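# Sort loose wooden strips into rows matching colour

## Task

Place every loose wooden strip alongside the existing row that has the same colour as that strip, then open the grippers so nothing is held at the end.

## Robot and tools

Robot: two 6-joint arms, left_arm and right_arm, each ending in a two-finger parallel gripper. Their bases sit on the table: left_arm at (+0.011, +0.249, 0) m with quat_wxyz (+0.999, 0, 0, +0.050), right_arm at (-0.024, -0.375, 0) m with quat_wxyz (+0.998, 0, 0, +0.059), so each is turned slightly about z.

Scene frame: origin on the table surface midway between the arms, +x pointing away from the robot over the table, +z up, left_arm on the +y side. The words left and right are arm names only; they do not match the sides of any picture.

execute_actions(actions, pictures): actions is a list holding at most one item. An empty list moves nothing and just reports the state. A motion item is {"rows": [...], "steps": n}: rows holds 1 to 15 rows, steps is 1 to 15 (default 15), each step lasting 1/30 s; row k is used on step k and the final row repeats if steps outnumber rows. A wait item is {"steps": n} with n up to 300, counted from the previous result, and your reply time is part of it. pictures (true/false) chooses whether camera images come back; by default they do. A refused call does nothing to the robot.

Each row is one flat list of 14 numbers covering both arms, always all 14 even when one arm stays still: left_arm waist, shoulder, elbow, wrist pitch, wrist yaw, wrist roll, opening, then right_arm in that same order. The six joint values are absolute target angles in radians, in each arm's own joint space, in the same form as the Joint positions line; they are not offsets. Stated ranges per arm: waist -2.618 to 3.054, shoulder 0.000 to 3.142, elbow 0.000 to 3.142, wrist pitch -1.571 to 1.571, wrist yaw -1.571 to 1.571, wrist roll -2.094 to 2.094. A true end may differ by up to 0.036 rad. A target more than 0.036 rad beyond a stated end, and farther out than the joint currently is, gets the call refused; a target beyond the real end is clipped there and a "joint sent to its limit" line may appear (possibly about an earlier, still-running action). Missing that line proves nothing. Opening is a unitless command from -1 (closed) to +1 (fully open), an absolute setting.

Motion limits: per step, each joint's target is held within a lead of its measured angle (waist 0.202, shoulder 0.258, elbow 0.238, wrist pitch 0.573, wrist yaw and roll 0.522 rad), and if the targets would carry the gripper more than 70 mm from where it is, the whole arm's targets are scaled back. Far moves therefore take several actions. Between calls the arms keep heading for the last row sent until everything has nearly stopped or a step is HELD; after that only a new action moves them further, though fingers still in motion finish moving.

Results: the state line gives, per arm, end_effector_position (m) and end_effector_quat_wxyz in the scene frame; this point lies between the finger pads about 1 cm behind the tips, and the printed value can be off, more so at long reach. The fingers point along the gripper's +z axis and close along its y axis. Joint positions and Joint velocities list each arm's six joints (rad, rad/s) and then the pad gap (m, m/s; 0.094 m fully open). grip_measured is the measured finger opening on the same -1..+1 scale as your command, with a fixed per-gripper error of about 1 mm. "joint command not followed" means a clearance check altered or blocked joint targets on some steps; HELD flags steps where your row was partly or wholly not sent. MOTOR HOT appears from 75 °C; OVER-TEMPERATURE FAULT reports a stop (90 °C pauses that arm 10 s; 100 °C makes it go limp and drop).

Gripping: to hold a strip, command an opening below grip_measured; about 0.03 lower holds firmly, a smaller margin holds gently. Pads push about 50 to 62 N each, less on parts under about 2 mm thick, with a brief harder spike at contact.

zoom_image(camera, region): camera is one of cam_high, cam_low (504x504), cam_left_wrist, cam_right_wrist (616x616); region is [x0, y0, x1, y1] in that camera's pixels from the top-left, at most 504 by 504. It returns an enlarged view of the latest image and moves nothing. Calibration (K, distortion, T_world_to_cam) is given per camera and may be off by a few degrees and millimetres.

read_manual(section): returns only licence texts ("licences"); no motion.

finished_scene(scene): ends the current scene, given by its number, and reports whether the goal holds; it cannot be undone. Release the strips first.

Avoid: pushing or dropping strips off the table, letting the arms collide or press on each other, slamming or dragging hard, and holding loads longer than needed (motors heat up). Expect occasional outside tugs on held parts or nudges to loose ones, and check the images after placing.

Each tool is called after ">>>" by a JSON object that holds its "fn" and its "kwargs", one argument or row to a line.

## Session

>>> {"fn": "execute_actions", "kwargs": {
  "actions": []
}}

Scene clock: 0.00 s of 5700.00 s.
left_arm: end_effector_position=(+0.2861, +0.5718, +0.1333) grip_measured=+1.000 end_effector_quat_wxyz=(+0.260, -0.428, +0.790, +0.354) | right_arm: end_effector_position=(+0.2277, +0.0053, +0.3817) grip_measured=+1.000 end_effector_quat_wxyz=(-0.339, +0.763, -0.370, +0.408)
Joint positions: left_arm=[ 0.518  1.613  1.021 -0.258 -0.613 -0.137  0.094] | right_arm=[ 1.174  1.849  2.18  -1.104  0.894 -1.345  0.094]
Joint velocities: left_arm=[-0.012  0.002 -0.007  0.037  0.007  0.022  0.   ] | right_arm=[ 0.022 -0.007 -0.022  0.037 -0.066 -0.037  0.   ]

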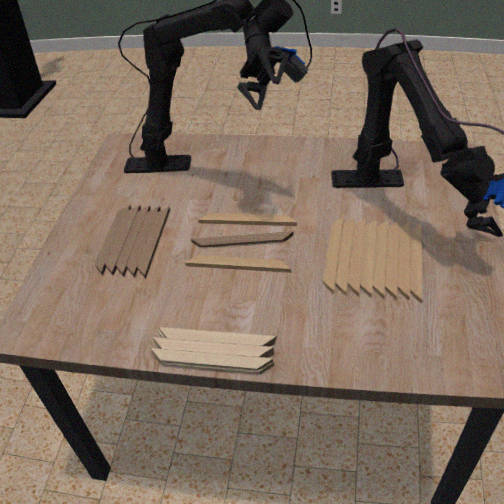

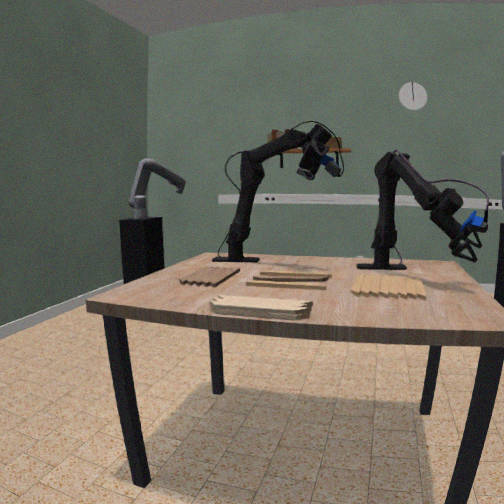

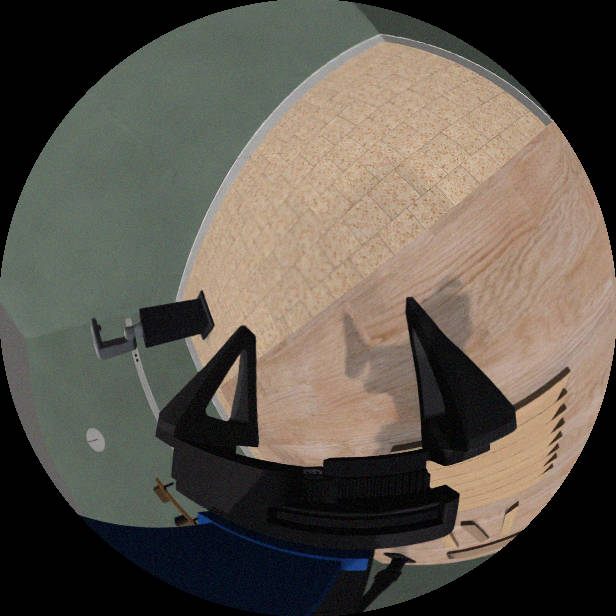

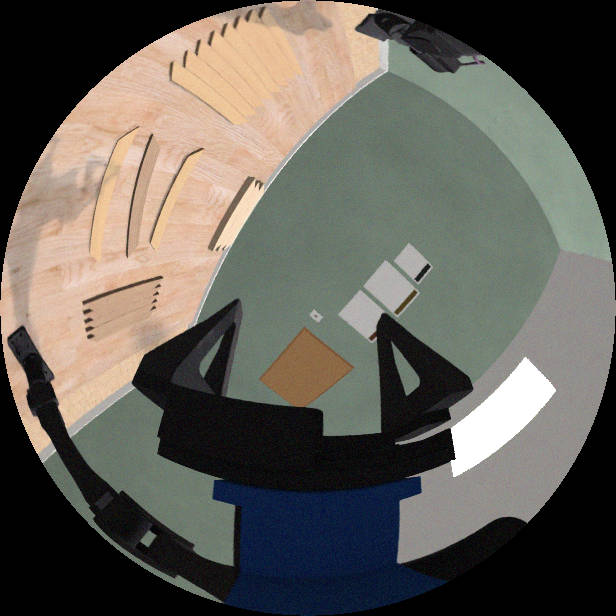

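>>> {"fn": "zoom_image", "kwargs": {
  "camera": "cam_high",
  "region": [80, 190, 310, 310]
}}

>>> {"fn": "zoom_image", "kwargs": {
  "camera": "cam_high",
  "region": [270, 190, 450, 320]
}}

>>> {"fn": "zoom_image", "kwargs": {
  "camera": "cam_low",
  "region": [170, 250, 440, 330]
}}

Region (80, 190, 310, 310) of cam_high's 504x504 image, scaled by 2.191, with more detail than that image has; it fills the top 263 rows of this view, and the rest is white.

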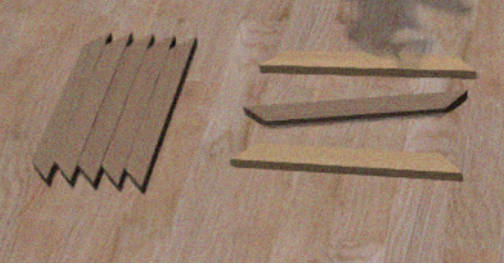

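Region (270, 190, 450, 320) of cam_high's 504x504 image, scaled by 2.800, with more detail than that image has.

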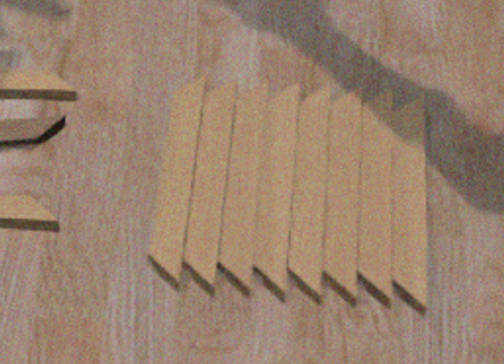

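Region (170, 250, 440, 330) of cam_low's 504x504 image, scaled by 1.867, with more detail than that image has; it fills the top 149 rows of this view, and the rest is white.

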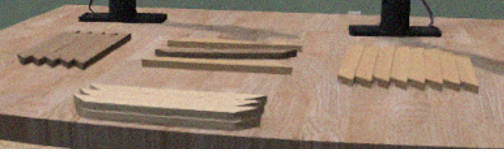

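>>> {"fn": "zoom_image", "kwargs": {
  "camera": "cam_right_wrist",
  "region": [60, 110, 240, 290]
}}

>>> {"fn": "zoom_image", "kwargs": {
  "camera": "cam_right_wrist",
  "region": [150, 0, 330, 140]
}}

>>> {"fn": "zoom_image", "kwargs": {
  "camera": "cam_right_wrist",
  "region": [60, 250, 190, 360]
}}

Region (60, 110, 240, 290) of cam_right_wrist's 616x616 image, scaled by 2.800, with more detail than that image has.

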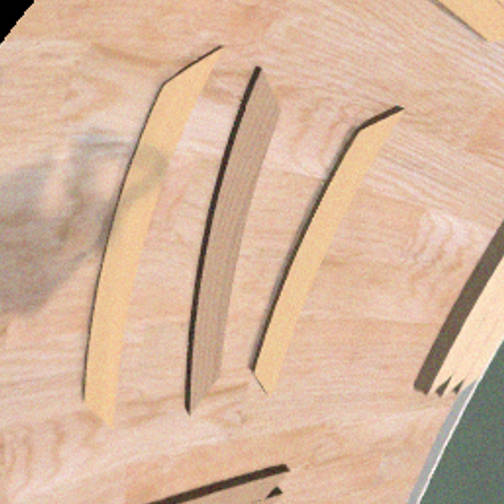

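Region (150, 0, 330, 140) of cam_right_wrist's 616x616 image, scaled by 2.800, with more detail than that image has.

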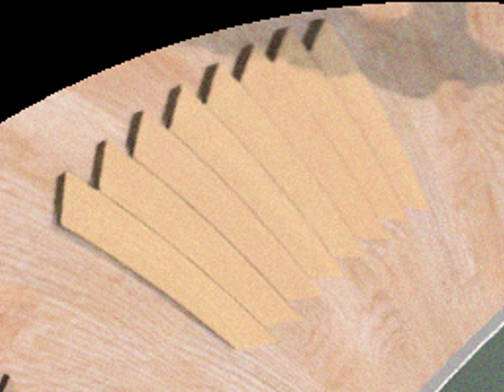

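Region (60, 250, 190, 360) of cam_right_wrist's 616x616 image, scaled by 3.877, with more detail than that image has; it fills the top 426 rows of this view, and the rest is white.

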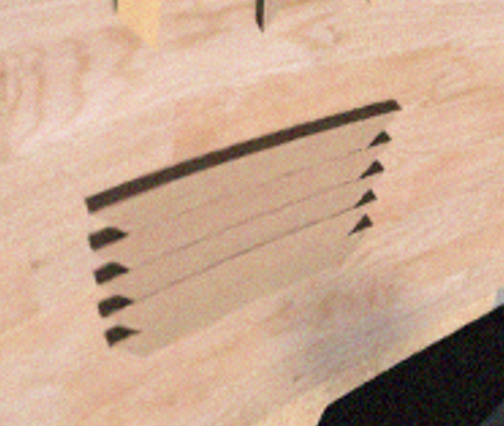

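>>> {"fn": "execute_actions", "kwargs": {
  "actions": [
    {"rows": [[-0.257,1.728,1.564,-1.406,0,-0.157,0.15,0.652,2.279,2.116,-1.407,0,-0.975,0.15]], "steps": 15}
  ],
  "pictures": false
}}

>>> {"fn": "execute_actions", "kwargs": {
  "actions": [
    {"steps": 30}
  ]
}}

Scene clock: 58.67 s of 5700.00 s.
left_arm: end_effector_position=(+0.3814, +0.2703, +0.1473) grip_measured=+0.153 end_effector_quat_wxyz=(+0.117, -0.080, +0.989, +0.041) | right_arm: end_effector_position=(+0.3100, -0.0345, +0.1078) grip_measured=+0.153 end_effector_quat_wxyz=(-0.062, +0.815, -0.563, +0.124)
Joint positions: left_arm=[-0.094  1.73   1.526 -1.137 -0.098 -0.144  0.054] | right_arm=[ 0.761  2.264  2.131 -1.289  0.235 -1.07   0.054]
Joint velocities: left_arm=[-1.565  0.002  0.178 -1.048  0.418 -0.022 -0.   ] | right_arm=[-1.38   0.813 -0.286 -0.535 -1.619  0.564  0.   ]
Steps of this call (steps 1 to 90: nothing new was sent; then 55.17 s passed at rest; steps 91 to 105: all 15 steps of this action). Readings (joint positions):
91: left_arm=[0.509 1.621 1.045 -0.313 -0.578 -0.140] | right_arm=[1.166 1.856 2.180 -1.114 0.865 -1.325]
92: left_arm=[0.489 1.637 1.084 -0.384 -0.527 -0.140] | right_arm=[1.151 1.864 2.180 -1.127 0.827 -1.302]
94: left_arm=[0.423 1.674 1.168 -0.512 -0.419 -0.141] | right_arm=[1.107 1.902 2.180 -1.155 0.754 -1.260]
98: left_arm=[0.252 1.724 1.345 -0.778 -0.250 -0.141] | right_arm=[1.005 2.022 2.174 -1.202 0.600 -1.191]
105: the state above

Scene clock: 59.67 s of 5700.00 s.
left_arm: end_effector_position=(+0.3158, +0.2023, +0.1427) grip_measured=+0.153 end_effector_quat_wxyz=(-0.011, +0.005, +1.000, +0.004) | right_arm: end_effector_position=(+0.2937, -0.0667, +0.0762) grip_measured=+0.153 end_effector_quat_wxyz=(+0.012, +0.770, -0.638, +0.007)
Joint positions: left_arm=[-0.261  1.73   1.536 -1.4   -0.006 -0.15   0.054] | right_arm=[ 0.656  2.302  2.098 -1.389  0.017 -0.984  0.054]
Joint velocities: left_arm=[ 0.002  0.002 -0.002  0.007 -0.051  0.022 -0.   ] | right_arm=[-0.002  0.002 -0.002  0.037  0.051 -0.007  0.   ]
Steps of this call (steps 1 to 30: the robot went on to your last target). Readings (joint positions):
1: left_arm=[-0.151 1.730 1.531 -1.177 -0.082 -0.144] | right_arm=[0.715 2.289 2.121 -1.306 0.191 -1.052]
2: left_arm=[-0.204 1.730 1.535 -1.217 -0.063 -0.144] | right_arm=[0.674 2.309 2.112 -1.321 0.159 -1.039]
4: left_arm=[-0.276 1.730 1.536 -1.282 -0.027 -0.144] | right_arm=[0.618 2.329 2.100 -1.348 0.117 -1.018]
8: left_arm=[-0.280 1.730 1.536 -1.359 -0.006 -0.146] | right_arm=[0.615 2.317 2.098 -1.376 0.068 -0.997]
30: the state above
All arms were judged still, so your last target was given up. Only a new action makes them travel on or press farther. Fingers that are still opening or closing keep moving.
camera_calibration (this result's frames):
cam_left_wrist: T_world_to_cam=[[-0.345069, -0.937283, -0.0492712, 0.315359], [-0.563188, 0.164777, 0.809733, 0.0423574], [-0.75083, 0.307163, -0.584726, 0.365449], [0, 0, 0, 1]] pos_world=[0.407066, 0.176349, 0.194928]
cam_right_wrist: T_world_to_cam=[[0.959346, 0.281034, -0.0259822, -0.258143], [0.219909, -0.686622, 0.692957, -0.152386], [0.176904, -0.6705, -0.72051, 0.0829651], [0, 0, 0, 1]] pos_world=[0.266483, 0.0235436, 0.158667]

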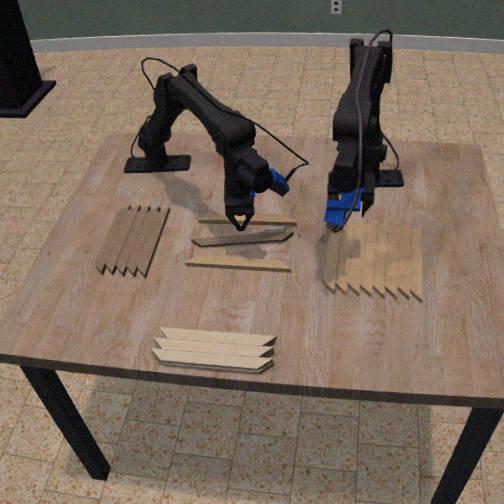

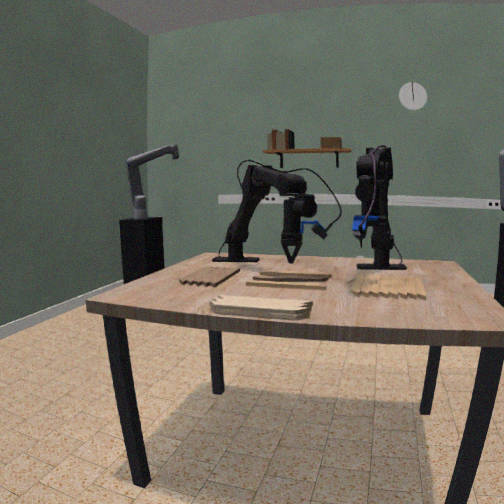

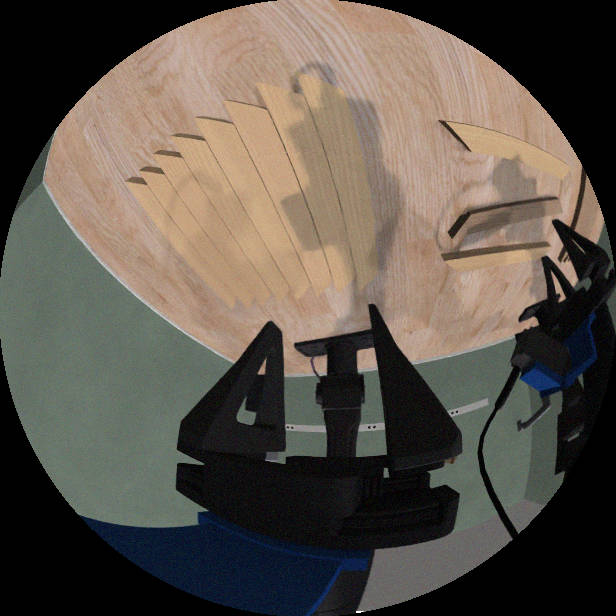

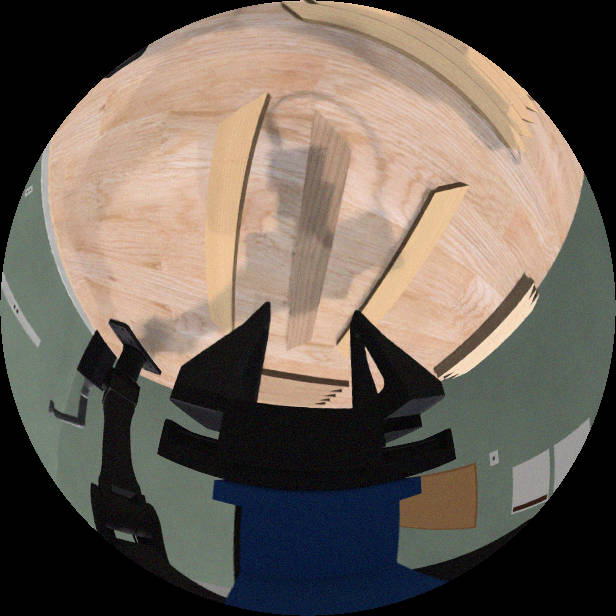

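>>> {"fn": "zoom_image", "kwargs": {
  "camera": "cam_left_wrist",
  "region": [230, 50, 490, 310]
}}

Region (230, 50, 490, 310) of cam_left_wrist's 616x616 image, scaled by 1.938, with more detail than that image has.

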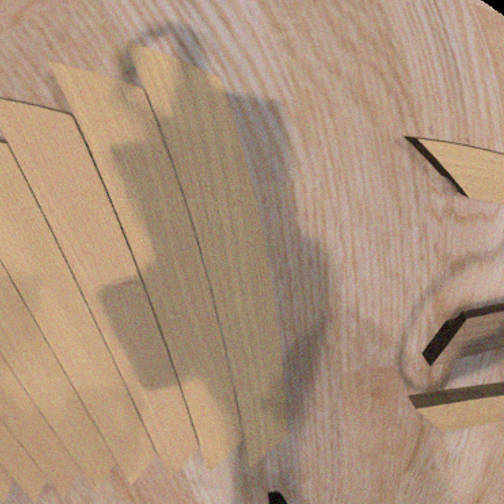

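>>> {"fn": "execute_actions", "kwargs": {
  "actions": [
    {"rows": [[-0.257,1.728,1.564,-1.406,0,-0.157,0.15,0.652,2.28,2.10,-1.39,0,-0.975,0.15],[-0.257,1.728,1.564,-1.406,0,-0.157,0.15,0.652,2.28,2.08,-1.36,0,-0.975,0.15],[-0.257,1.728,1.564,-1.406,0,-0.157,0.15,0.652,2.28,2.055,-1.33,0,-0.975,0.15],[-0.257,1.728,1.564,-1.406,0,-0.157,0.15,0.652,2.28,2.03,-1.30,0,-0.975,0.15],[-0.257,1.728,1.564,-1.406,0,-0.157,0.15,0.652,2.28,2.0,-1.265,0,-0.975,0.15],[-0.257,1.728,1.564,-1.406,0,-0.157,0.15,0.652,2.28,1.97,-1.23,0,-0.975,0.15],[-0.257,1.728,1.564,-1.406,0,-0.157,0.15,0.652,2.28,1.945,-1.2,0,-0.975,0.15],[-0.257,1.728,1.564,-1.406,0,-0.157,0.15,0.652,2.28,1.92,-1.17,0,-0.975,0.15],[-0.257,1.728,1.564,-1.406,0,-0.157,0.15,0.652,2.28,1.905,-1.15,0,-0.975,0.15],[-0.257,1.728,1.564,-1.406,0,-0.157,0.15,0.652,2.28,1.893,-1.135,0,-0.975,0.15],[-0.257,1.728,1.564,-1.406,0,-0.157,0.15,0.652,2.28,1.885,-1.125,0,-0.975,0.15]], "steps": 15}
  ]
}}

Scene clock: 75.97 s of 5700.00 s.
left_arm: end_effector_position=(+0.3158, +0.2023, +0.1427) grip_measured=+0.153 end_effector_quat_wxyz=(-0.011, +0.005, +1.000, +0.004) | right_arm: end_effector_position=(+0.2910, -0.0692, +0.0269) grip_measured=+0.153 end_effector_quat_wxyz=(+0.008, +0.770, -0.638, +0.008)
Joint positions: left_arm=[-0.261  1.73   1.536 -1.4   -0.006 -0.15   0.054] | right_arm=[ 0.656  2.292  1.886 -1.18   0.017 -0.983  0.054]
Joint velocities: left_arm=[ 0.017 -0.007 -0.017 -0.11  -0.066  0.022 -0.002] | right_arm=[ 0.007  0.007 -0.007  0.286 -0.022  0.022  0.001]
Steps of this call (steps 1 to 90: nothing new was sent; then 12.80 s passed at rest; steps 91 to 105: all 15 steps of this action). Readings (joint positions):
91: left_arm=[-0.261 1.730 1.536 -1.400 -0.006 -0.150] | right_arm=[0.656 2.302 2.098 -1.389 0.017 -0.984]
92: left_arm=[-0.261 1.730 1.536 -1.400 -0.006 -0.150] | right_arm=[0.656 2.302 2.097 -1.387 0.017 -0.984]
94: left_arm=[-0.261 1.730 1.536 -1.400 -0.006 -0.150] | right_arm=[0.656 2.298 2.076 -1.365 0.017 -0.984]
98: left_arm=[-0.261 1.730 1.536 -1.400 -0.006 -0.150] | right_arm=[0.656 2.292 1.976 -1.281 0.017 -0.983]
105: the state above
camera_calibration (this result's frames):
cam_left_wrist: T_world_to_cam=[[-0.345069, -0.937283, -0.0492712, 0.315359], [-0.563188, 0.164777, 0.809733, 0.0423574], [-0.75083, 0.307163, -0.584726, 0.365449], [0, 0, 0, 1]] pos_world=[0.407066, 0.176349, 0.194928]
cam_right_wrist: T_world_to_cam=[[0.959551, 0.280767, -0.020766, -0.256395], [0.216799, -0.689847, 0.690731, -0.118641], [0.179609, -0.667294, -0.722814, 0.0457637], [0, 0, 0, 1]] pos_world=[0.263525, 0.0206812, 0.109703]

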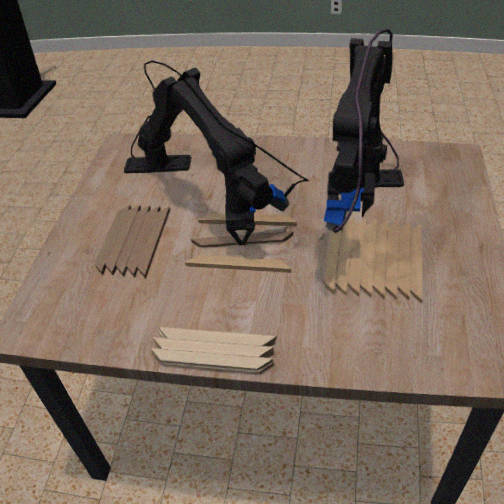

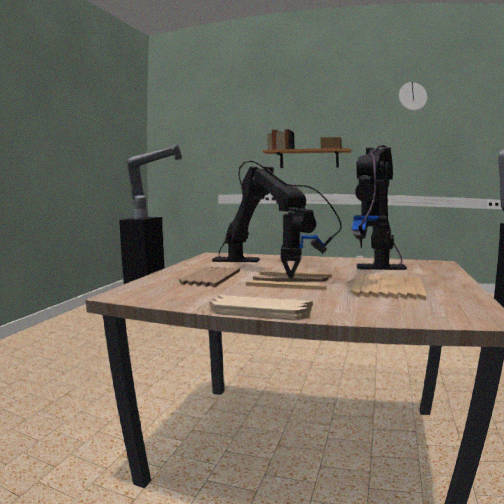

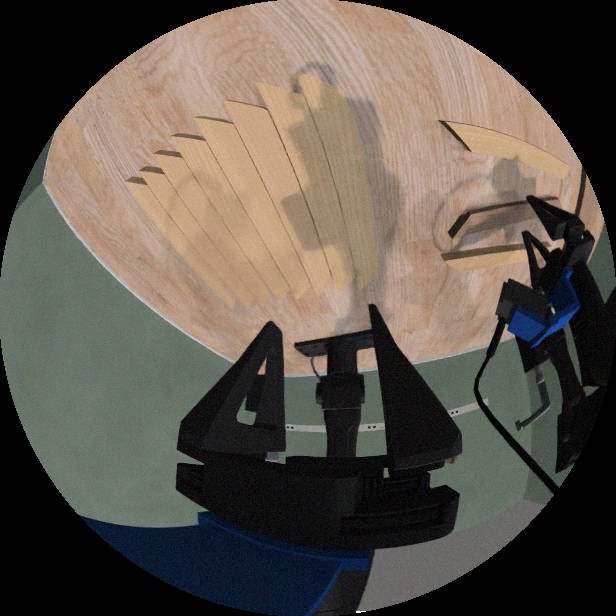

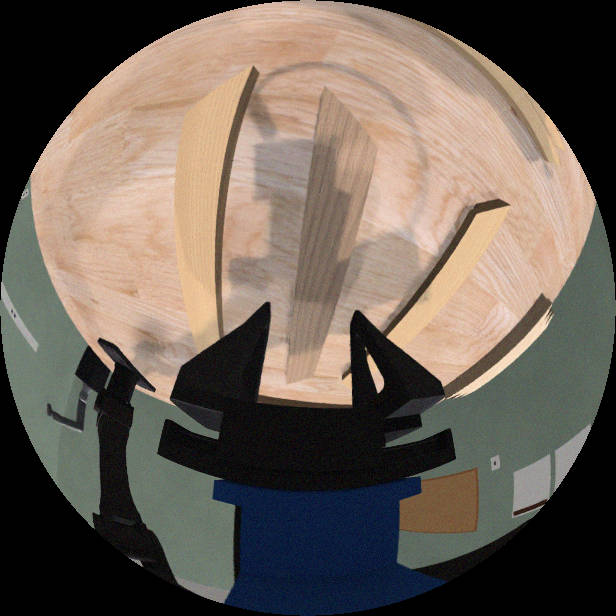

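>>> {"fn": "execute_actions", "kwargs": {
  "actions": [
    {"rows": [[-0.257,1.728,1.564,-1.406,0,-0.157,0.15,0.652,2.29,1.87,-1.10,0,-0.975,0.15],[-0.257,1.728,1.564,-1.406,0,-0.157,0.15,0.652,2.30,1.853,-1.08,0,-0.975,0.15]], "steps": 12}
  ]
}}

Scene clock: 79.03 s of 5700.00 s.
left_arm: end_effector_position=(+0.3158, +0.2023, +0.1427) grip_measured=+0.153 end_effector_quat_wxyz=(-0.011, +0.005, +1.000, +0.004) | right_arm: end_effector_position=(+0.2994, -0.0611, +0.0183) grip_measured=+0.153 end_effector_quat_wxyz=(-0.016, +0.770, -0.638, +0.010)
Joint positions: left_arm=[-0.261  1.73   1.536 -1.4   -0.006 -0.15   0.054] | right_arm=[ 0.656  2.297  1.86  -1.101  0.017 -0.983  0.054]
Joint velocities: left_arm=[ 0.002 -0.007  0.002 -0.037 -0.037 -0.007  0.001] | right_arm=[-0.012 -0.012  0.007  0.022  0.022  0.007 -0.001]
Steps of this call (steps 1 to 30: the robot went on to your last target; steps 31 to 80: nothing new was sent; steps 81 to 92: all 12 steps of this action). Readings (joint positions):
81: left_arm=[-0.261 1.730 1.536 -1.400 -0.006 -0.150] | right_arm=[0.656 2.292 1.885 -1.139 0.017 -0.983]
82: left_arm=[-0.261 1.730 1.536 -1.400 -0.006 -0.150] | right_arm=[0.656 2.292 1.880 -1.130 0.017 -0.983]
84: left_arm=[-0.261 1.730 1.536 -1.400 -0.006 -0.150] | right_arm=[0.656 2.292 1.870 -1.115 0.017 -0.983]
88: left_arm=[-0.261 1.730 1.536 -1.400 -0.006 -0.150] | right_arm=[0.656 2.297 1.861 -1.106 0.017 -0.983]
92: the state above
camera_calibration (this result's frames):
cam_left_wrist: T_world_to_cam=[[-0.345069, -0.937283, -0.0492712, 0.315359], [-0.563188, 0.164777, 0.809733, 0.0423574], [-0.75083, 0.307163, -0.584726, 0.365449], [0, 0, 0, 1]] pos_world=[0.407066, 0.176349, 0.194928]
cam_right_wrist: T_world_to_cam=[[0.95953, 0.280746, 0.0219946, -0.267655], [0.193152, -0.712961, 0.674077, -0.102909], [0.204926, -0.642549, -0.738334, 0.0377127], [0, 0, 0, 1]] pos_world=[0.268972, 0.0260051, 0.1031]

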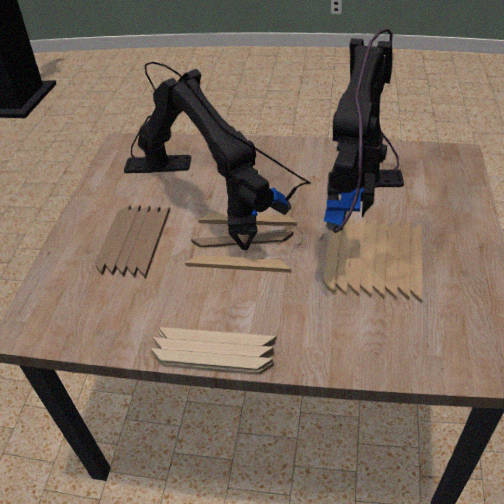

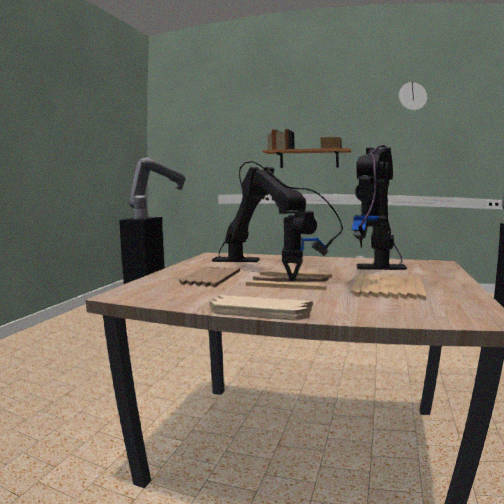

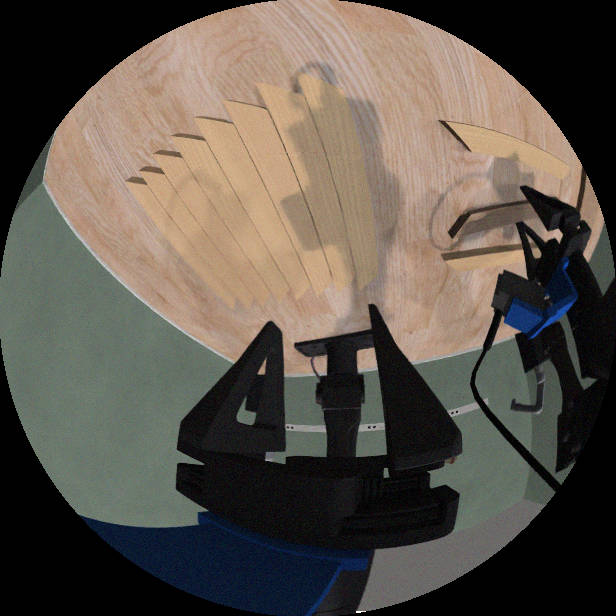

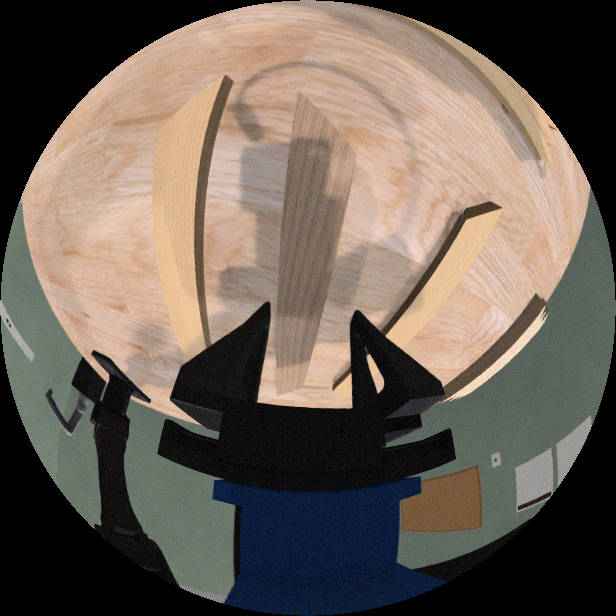

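>>> {"fn": "execute_actions", "kwargs": {
  "actions": [
    {"rows": [[-0.257,1.728,1.564,-1.406,0,-0.157,0.15,0.652,2.31,1.843,-1.135,0,-0.975,0.15],[-0.257,1.728,1.564,-1.406,0,-0.157,0.15,0.652,2.31,1.843,-1.135,0,-0.975,0.15],[-0.257,1.728,1.564,-1.406,0,-0.157,0.15,0.652,2.31,1.843,-1.135,0,-0.975,0.15],[-0.257,1.728,1.564,-1.406,0,-0.157,0.15,0.652,2.31,1.843,-1.135,0,-0.975,0.15],[-0.257,1.728,1.564,-1.406,0,-0.157,0.15,0.652,2.31,1.843,-1.135,0,-0.975,0.1],[-0.257,1.728,1.564,-1.406,0,-0.157,0.15,0.652,2.31,1.843,-1.135,0,-0.975,0.0],[-0.257,1.728,1.564,-1.406,0,-0.157,0.15,0.652,2.31,1.843,-1.135,0,-0.975,-0.1],[-0.257,1.728,1.564,-1.406,0,-0.157,0.15,0.652,2.31,1.843,-1.135,0,-0.975,-0.2],[-0.257,1.728,1.564,-1.406,0,-0.157,0.15,0.652,2.31,1.843,-1.135,0,-0.975,-0.28],[-0.257,1.728,1.564,-1.406,0,-0.157,0.15,0.652,2.31,1.843,-1.135,0,-0.975,-0.33],[-0.257,1.728,1.564,-1.406,0,-0.157,0.15,0.652,2.31,1.843,-1.135,0,-0.975,-0.37],[-0.257,1.728,1.564,-1.406,0,-0.157,0.15,0.652,2.31,1.843,-1.135,0,-0.975,-0.41]], "steps": 15}
  ]
}}

Scene clock: 85.30 s of 5700.00 s.
left_arm: end_effector_position=(+0.3158, +0.2023, +0.1427) grip_measured=+0.153 end_effector_quat_wxyz=(-0.011, +0.005, +1.000, +0.004) | right_arm: end_effector_position=(+0.2943, -0.0658, +0.0160) grip_measured=-0.406 end_effector_quat_wxyz=(-0.003, +0.770, -0.638, +0.008)
Joint positions: left_arm=[-0.261  1.73   1.536 -1.4   -0.006 -0.15   0.054] | right_arm=[ 0.656  2.297  1.852 -1.118  0.016 -0.983  0.028]
Joint velocities: left_arm=[-0.007  0.002 -0.017  0.022 -0.051 -0.007  0.   ] | right_arm=[-0.027 -0.007 -0.002 -0.007  0.022 -0.022  0.   ]
Steps of this call (steps 1 to 15: the robot went on to your last target; steps 16 to 90: nothing new was sent; then 2.77 s passed at rest; steps 91 to 105: all 15 steps of this action). Readings (joint positions):
91: left_arm=[-0.261 1.730 1.536 -1.400 -0.006 -0.150] | right_arm=[0.656 2.297 1.860 -1.098 0.017 -0.983]
92: left_arm=[-0.261 1.730 1.536 -1.400 -0.006 -0.150] | right_arm=[0.656 2.297 1.860 -1.102 0.017 -0.983]
94: left_arm=[-0.261 1.730 1.536 -1.400 -0.006 -0.150] | right_arm=[0.656 2.297 1.859 -1.107 0.017 -0.983]
98: left_arm=[-0.261 1.730 1.536 -1.400 -0.006 -0.150] | right_arm=[0.656 2.297 1.852 -1.114 0.017 -0.983]
105: the state above
camera_calibration (this result's frames):
cam_left_wrist: T_world_to_cam=[[-0.345069, -0.937283, -0.0492712, 0.315359], [-0.563188, 0.164777, 0.809733, 0.0423574], [-0.75083, 0.307163, -0.584726, 0.365449], [0, 0, 0, 1]] pos_world=[0.407066, 0.176349, 0.194928]
cam_right_wrist: T_world_to_cam=[[0.959722, 0.280946, -0.0017753, -0.261008], [0.20648, -0.70103, 0.682585, -0.107018], [0.190525, -0.655459, -0.730804, 0.0372931], [0, 0, 0, 1]] pos_world=[0.265487, 0.0227504, 0.0998396]

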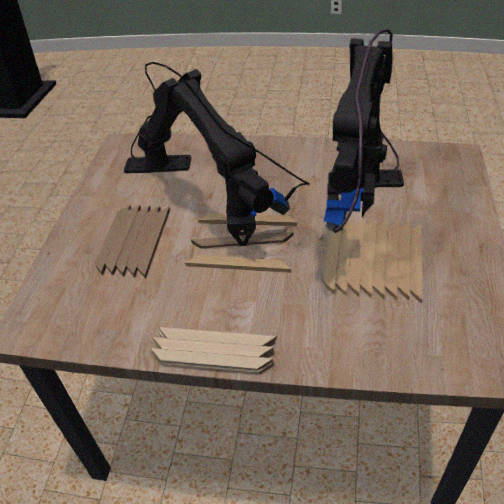

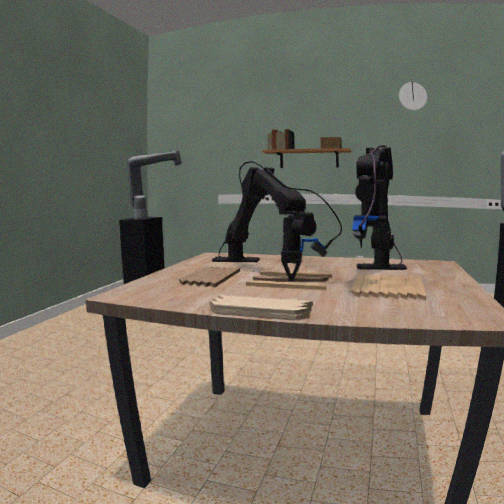

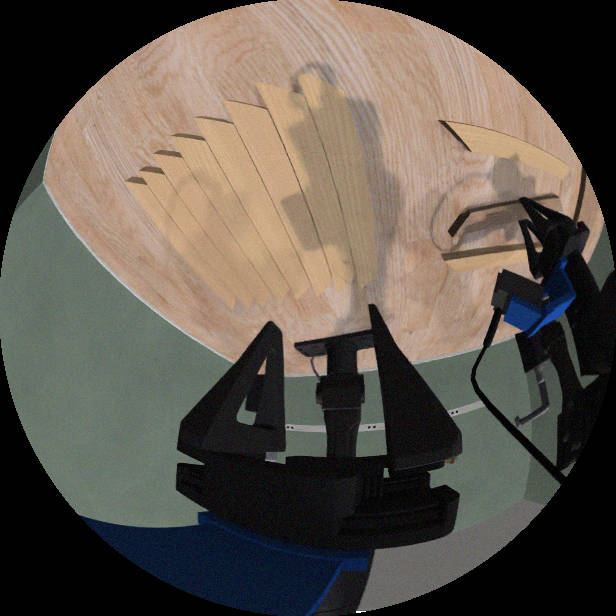

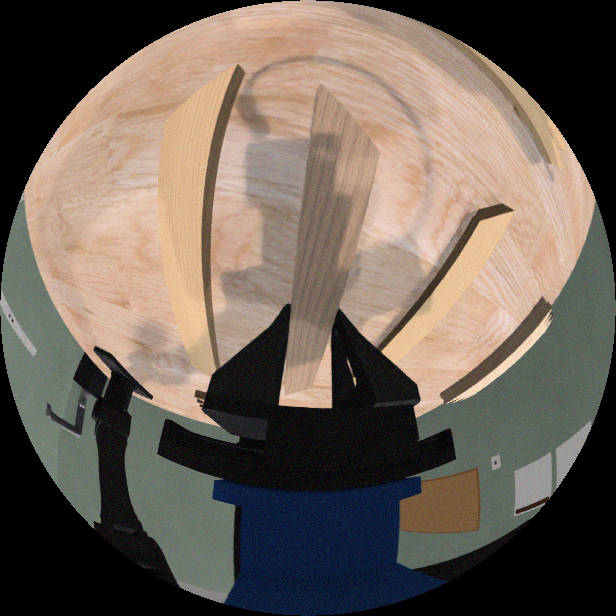

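>>> {"fn": "execute_actions", "kwargs": {
  "actions": [
    {"rows": [[-0.257,1.728,1.564,-1.406,0,-0.157,0.15,0.652,2.32,1.843,-1.135,0,-0.975,-0.41],[-0.257,1.728,1.564,-1.406,0,-0.157,0.15,0.652,2.32,1.843,-1.135,0,-0.975,-0.41],[-0.257,1.728,1.564,-1.406,0,-0.157,0.15,0.652,2.32,1.843,-1.135,0,-0.975,-0.41],[-0.257,1.728,1.564,-1.406,0,-0.157,0.15,0.652,2.32,1.843,-1.135,0,-0.975,-0.44],[-0.257,1.728,1.564,-1.406,0,-0.157,0.15,0.652,2.32,1.843,-1.135,0,-0.975,-0.47]], "steps": 9}
  ]
}}

>>> {"fn": "zoom_image", "kwargs": {
  "camera": "cam_low",
  "region": [250, 245, 340, 295]
}}

Scene clock: 88.73 s of 5700.00 s.
left_arm: end_effector_position=(+0.3158, +0.2023, +0.1427) grip_measured=+0.153 end_effector_quat_wxyz=(-0.011, +0.005, +1.000, +0.004) | right_arm: end_effector_position=(+0.2941, -0.0660, +0.0155) grip_measured=-0.451 end_effector_quat_wxyz=(-0.002, +0.770, -0.638, +0.008)
Joint positions: left_arm=[-0.261  1.73   1.536 -1.4   -0.006 -0.15   0.054] | right_arm=[ 0.656  2.299  1.852 -1.118  0.016 -0.983  0.026]
Joint velocities: left_arm=[-0.022  0.027  0.007 -0.007  0.022  0.066 -0.   ] | right_arm=[ 0.007 -0.027 -0.012  0.007  0.051  0.007 -0.001]
Steps of this call (steps 1 to 15: the robot went on to your last target; steps 16 to 90: nothing new was sent; then 0.13 s passed at rest; steps 91 to 99: all 9 steps of this action). Readings (joint positions):
91: left_arm=[-0.261 1.730 1.536 -1.400 -0.006 -0.150] | right_arm=[0.656 2.299 1.852 -1.118 0.016 -0.983]
92: left_arm=[-0.261 1.730 1.536 -1.400 -0.006 -0.150] | right_arm=[0.656 2.299 1.852 -1.118 0.016 -0.983]
94: left_arm=[-0.261 1.730 1.536 -1.400 -0.006 -0.150] | right_arm=[0.656 2.299 1.852 -1.118 0.016 -0.983]
98: left_arm=[-0.261 1.730 1.536 -1.400 -0.006 -0.150] | right_arm=[0.656 2.299 1.852 -1.118 0.016 -0.983]
99: the state above
camera_calibration (this result's frames):
cam_left_wrist: T_world_to_cam=[[-0.345069, -0.937283, -0.0492712, 0.315359], [-0.563188, 0.164777, 0.809733, 0.0423574], [-0.75083, 0.307163, -0.584726, 0.365449], [0, 0, 0, 1]] pos_world=[0.407066, 0.176349, 0.194928]
cam_right_wrist: T_world_to_cam=[[0.959826, 0.280578, -0.00311789, -0.260855], [0.206956, -0.700385, 0.683104, -0.106865], [0.18948, -0.656306, -0.730315, 0.0371138], [0, 0, 0, 1]] pos_world=[0.26546, 0.0227015, 0.0992914]

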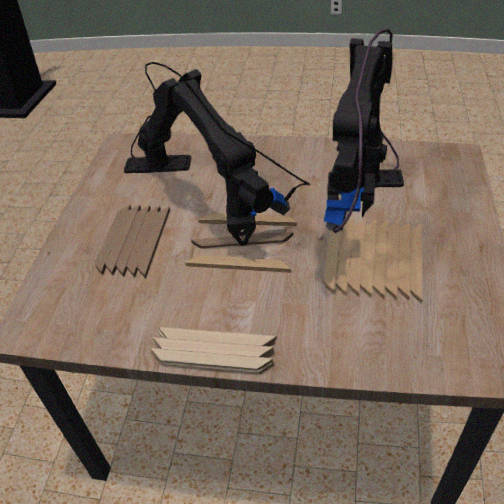

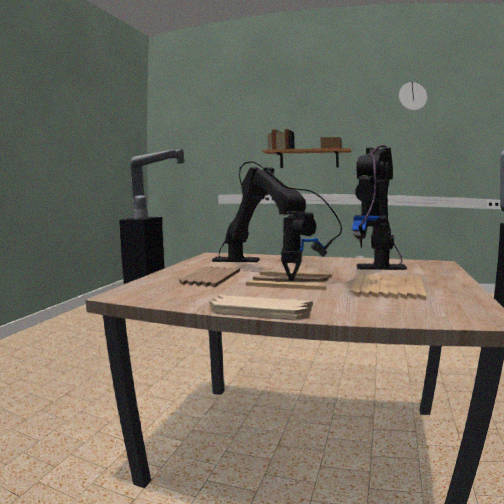

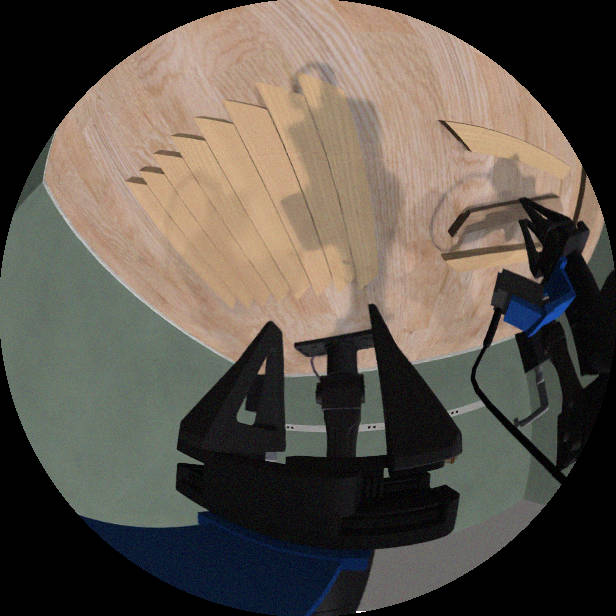

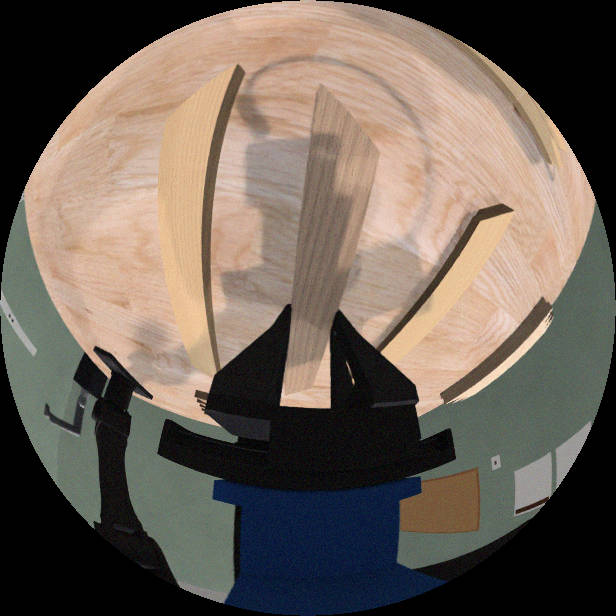

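Region (250, 245, 340, 295) of cam_low's 504x504 image, scaled by 5.600, with more detail than that image has.

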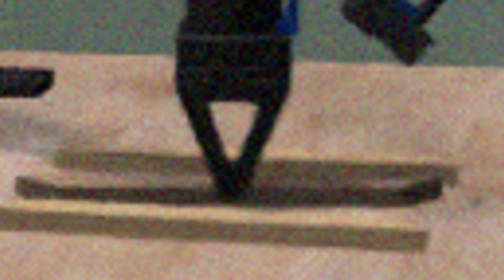

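>>> {"fn": "execute_actions", "kwargs": {
  "actions": [
    {"rows": [[-0.257,1.728,1.564,-1.406,0,-0.157,0.15,0.652,2.30,1.85,-1.135,0,-0.975,-0.5],[-0.257,1.728,1.564,-1.406,0,-0.157,0.15,0.652,2.29,1.85,-1.14,0,-0.975,-0.5],[-0.257,1.728,1.564,-1.406,0,-0.157,0.15,0.652,2.27,1.85,-1.155,0,-0.975,-0.5],[-0.257,1.728,1.564,-1.406,0,-0.157,0.15,0.652,2.245,1.85,-1.18,0,-0.975,-0.5],[-0.257,1.728,1.564,-1.406,0,-0.157,0.15,0.652,2.22,1.85,-1.205,0,-0.975,-0.5],[-0.257,1.728,1.564,-1.406,0,-0.157,0.15,0.652,2.195,1.85,-1.23,0,-0.975,-0.5],[-0.257,1.728,1.564,-1.406,0,-0.157,0.15,0.652,2.17,1.85,-1.25,0,-0.975,-0.5],[-0.257,1.728,1.564,-1.406,0,-0.157,0.15,0.643,2.15,1.843,-1.255,0,-0.949,-0.5],[-0.257,1.728,1.564,-1.406,0,-0.157,0.15,0.631,2.135,1.832,-1.255,0,-0.91,-0.5],[-0.257,1.728,1.564,-1.406,0,-0.157,0.15,0.609,2.12,1.813,-1.25,0,-0.844,-0.5],[-0.257,1.728,1.564,-1.406,0,-0.157,0.15,0.584,2.105,1.791,-1.245,0,-0.765,-0.5],[-0.265,1.73,1.565,-1.404,0,-0.15,0.15,0.554,2.087,1.765,-1.237,0,-0.674,-0.5],[-0.282,1.735,1.566,-1.401,0,-0.135,0.15,0.524,2.068,1.739,-1.228,0,-0.582,-0.5],[-0.308,1.741,1.569,-1.395,0,-0.113,0.15,0.49,2.048,1.709,-1.218,0,-0.477,-0.5],[-0.342,1.75,1.572,-1.388,0,-0.084,0.15,0.456,2.027,1.68,-1.208,0,-0.372,-0.5]], "steps": 15}
  ],
  "pictures": false
}}

>>> {"fn": "execute_actions", "kwargs": {
  "actions": [
    {"rows": [[-0.384,1.761,1.575,-1.379,0,-0.048,0.15,0.422,2.006,1.65,-1.198,0,-0.268,-0.5],[-0.435,1.775,1.58,-1.368,0,-0.004,0.15,0.388,1.985,1.621,-1.188,0,-0.163,-0.5],[-0.494,1.79,1.585,-1.355,0,0.047,0.15,0.354,1.964,1.591,-1.178,0,-0.058,-0.5],[-0.554,1.806,1.591,-1.343,0,0.097,0.15,0.324,1.945,1.565,-1.169,0,0.034,-0.5],[-0.622,1.823,1.597,-1.328,0,0.156,0.15,0.294,1.927,1.539,-1.16,0,0.125,-0.5],[-0.689,1.841,1.603,-1.314,0,0.214,0.15,0.269,1.911,1.517,-1.152,0,0.204,-0.5],[-0.757,1.859,1.609,-1.299,0,0.272,0.15,0.252,1.901,1.502,-1.147,0,0.256,-0.5],[-0.825,1.877,1.615,-1.285,0,0.33,0.15,0.239,1.893,1.491,-1.143,0,0.296,-0.5],[-0.885,1.892,1.62,-1.272,0,0.381,0.15,0.23,1.888,1.484,-1.141,0,0.322,-0.5],[-0.944,1.908,1.626,-1.259,0,0.432,0.15,0.226,1.885,1.48,-1.14,-0.015,0.335,-0.5],[-0.995,1.921,1.63,-1.249,0,0.475,0.15,0.226,1.885,1.48,-1.14,-0.015,0.335,-0.5],[-1.037,1.932,1.634,-1.239,0,0.512,0.15,0.226,1.885,1.48,-1.14,-0.015,0.335,-0.5],[-1.071,1.941,1.637,-1.232,0,0.541,0.15,0.226,1.885,1.48,-1.14,-0.015,0.335,-0.5],[-1.095,1.948,1.639,-1.227,0,0.563,0.15,0.226,1.885,1.48,-1.14,-0.015,0.335,-0.5],[-1.105,1.95,1.64,-1.225,0,0.57,0.15,0.226,1.885,1.48,-1.14,-0.015,0.335,-0.5]], "steps": 15}
  ],
  "pictures": false
}}

>>> {"fn": "execute_actions", "kwargs": {
  "actions": [
    {"steps": 15}
  ]
}}

Scene clock: 109.27 s of 5700.00 s.
left_arm: end_effector_position=(+0.3149, +0.1973, +0.1427) grip_measured=+0.153 end_effector_quat_wxyz=(-0.011, +0.021, +1.000, +0.006) | right_arm: end_effector_position=(+0.2977, -0.1237, +0.0822) grip_measured=-0.451 end_effector_quat_wxyz=(+0.023, -0.624, +0.781, -0.001)
Joint positions: left_arm=[-0.279  1.73   1.536 -1.4   -0.008 -0.136  0.054] | right_arm=[ 0.543  2.067  1.746 -1.204  0.002 -0.686  0.026]
Joint velocities: left_arm=[-0.413 -0.032 -0.012 -0.037 -0.066  0.242  0.   ] | right_arm=[-1.023 -0.598 -0.764  0.051 -0.007  2.029 -0.001]
Steps of this call (steps 1 to 15: the robot went on to your last target; steps 16 to 90: nothing new was sent; then 17.03 s passed at rest; steps 91 to 105: all 15 steps of this action). Readings (joint positions):
91: left_arm=[-0.261 1.730 1.536 -1.400 -0.006 -0.150] | right_arm=[0.656 2.299 1.852 -1.118 0.016 -0.983]
92: left_arm=[-0.261 1.730 1.536 -1.400 -0.006 -0.150] | right_arm=[0.656 2.299 1.852 -1.119 0.016 -0.983]
94: left_arm=[-0.261 1.730 1.536 -1.400 -0.006 -0.150] | right_arm=[0.656 2.295 1.852 -1.124 0.016 -0.983]
98: left_arm=[-0.261 1.730 1.536 -1.400 -0.006 -0.150] | right_arm=[0.655 2.246 1.843 -1.178 0.016 -0.979]
105: the state above

Scene clock: 109.77 s of 5700.00 s.
left_arm: end_effector_position=(+0.2116, -0.0553, +0.0905) grip_measured=+0.153 end_effector_quat_wxyz=(-0.006, +0.652, +0.758, +0.003) | right_arm: end_effector_position=(+0.3050, -0.2583, +0.0718) grip_measured=-0.451 end_effector_quat_wxyz=(-0.014, -0.040, +0.999, -0.004)
Joint positions: left_arm=[-1.095  1.948  1.607 -1.244 -0.002  0.428  0.054] | right_arm=[ 0.219  1.914  1.485 -1.171 -0.     0.256  0.026]
Joint velocities: left_arm=[-0.999  0.198 -0.002  0.242  0.183  0.93  -0.   ] | right_arm=[ 0.002 -0.017  0.012  0.081 -0.081  0.476  0.001]
Steps of this call (steps 1 to 15: all 15 steps of this action). Readings (joint positions):
1: left_arm=[-0.300 1.732 1.538 -1.400 -0.010 -0.122] | right_arm=[0.504 2.048 1.718 -1.202 0.002 -0.608]
2: left_arm=[-0.331 1.737 1.543 -1.400 -0.013 -0.103] | right_arm=[0.463 2.030 1.688 -1.200 0.002 -0.524]
4: left_arm=[-0.425 1.759 1.558 -1.389 -0.017 -0.047] | right_arm=[0.380 1.999 1.624 -1.192 0.003 -0.346]
8: left_arm=[-0.682 1.832 1.584 -1.335 -0.017 0.115] | right_arm=[0.253 1.947 1.518 -1.181 0.006 -0.011]
15: the state above

Scene clock: 110.27 s of 5700.00 s.
left_arm: end_effector_position=(+0.2096, -0.0598, +0.0892) grip_measured=+0.153 end_effector_quat_wxyz=(-0.004, +0.704, +0.710, +0.002) | right_arm: end_effector_position=(+0.3069, -0.2565, +0.0720) grip_measured=-0.451 end_effector_quat_wxyz=(-0.009, -0.006, +1.000, -0.000)
Joint positions: left_arm=[-1.106  1.954  1.612 -1.237 -0.003  0.558  0.054] | right_arm=[ 0.219  1.913  1.485 -1.161 -0.006  0.324  0.026]
Joint velocities: left_arm=[-0.007 -0.007  0.002 -0.037  0.007 -0.007  0.001] | right_arm=[ 0.017  0.002 -0.017  0.007 -0.051 -0.022 -0.001]
Steps of this call (steps 1 to 15: the robot went on to your last target). Readings (joint positions):
1: left_arm=[-1.123 1.952 1.607 -1.240 0.002 0.456] | right_arm=[0.219 1.913 1.485 -1.168 -0.001 0.270]
2: left_arm=[-1.139 1.954 1.607 -1.239 0.006 0.479] | right_arm=[0.219 1.913 1.485 -1.167 -0.002 0.282]
4: left_arm=[-1.142 1.954 1.608 -1.239 0.008 0.511] | right_arm=[0.219 1.913 1.485 -1.164 -0.004 0.298]
8: left_arm=[-1.113 1.954 1.611 -1.237 0.002 0.541] | right_arm=[0.219 1.913 1.485 -1.162 -0.005 0.315]
15: the state above
camera_calibration (this result's frames):
cam_left_wrist: T_world_to_cam=[[-0.944081, 0.326929, -0.0427592, 0.231025], [0.163201, 0.576038, 0.800965, -0.0577516], [0.28649, 0.749198, -0.597182, 0.145001], [0, 0, 0, 1]] pos_world=[0.18599, -0.150896, 0.142728]
cam_right_wrist: T_world_to_cam=[[0.110634, -0.993714, -0.0170987, -0.284776], [-0.719485, -0.0919477, 0.688395, 0.158489], [-0.68564, -0.0638573, -0.725135, 0.370989], [0, 0, 0, 1]] pos_world=[0.399902, -0.244723, 0.155045]

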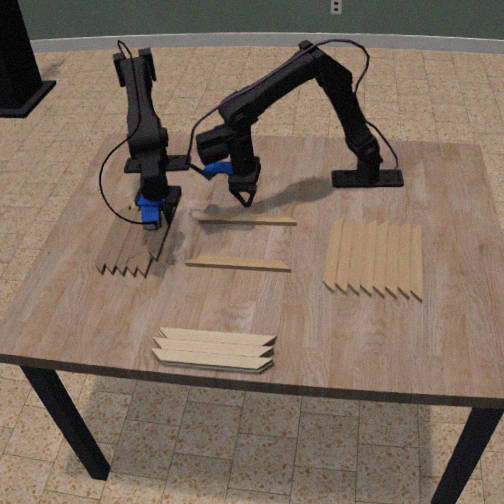

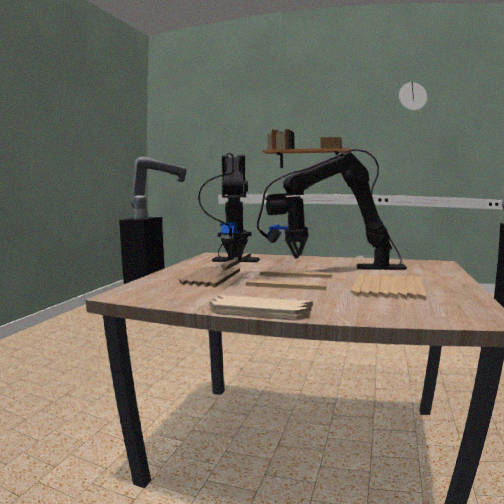

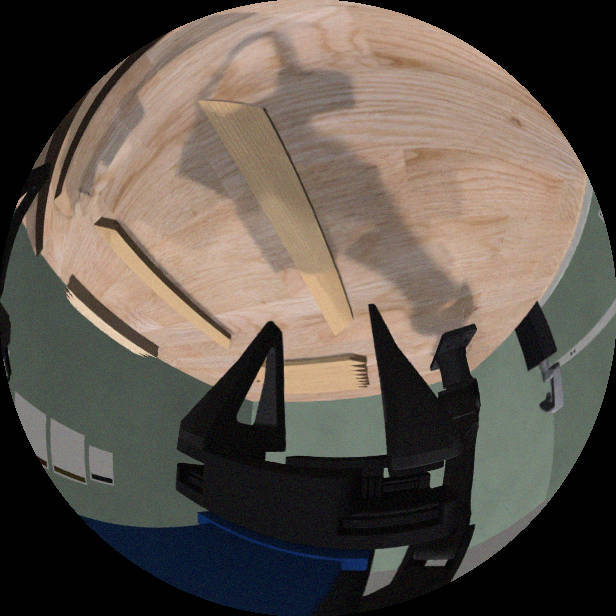

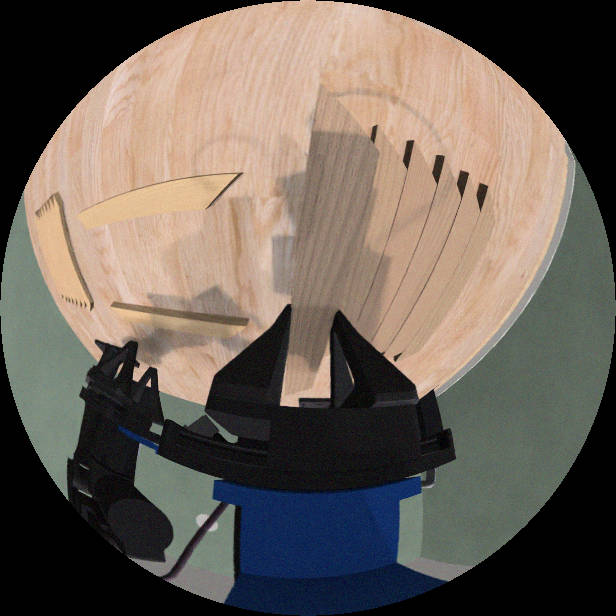

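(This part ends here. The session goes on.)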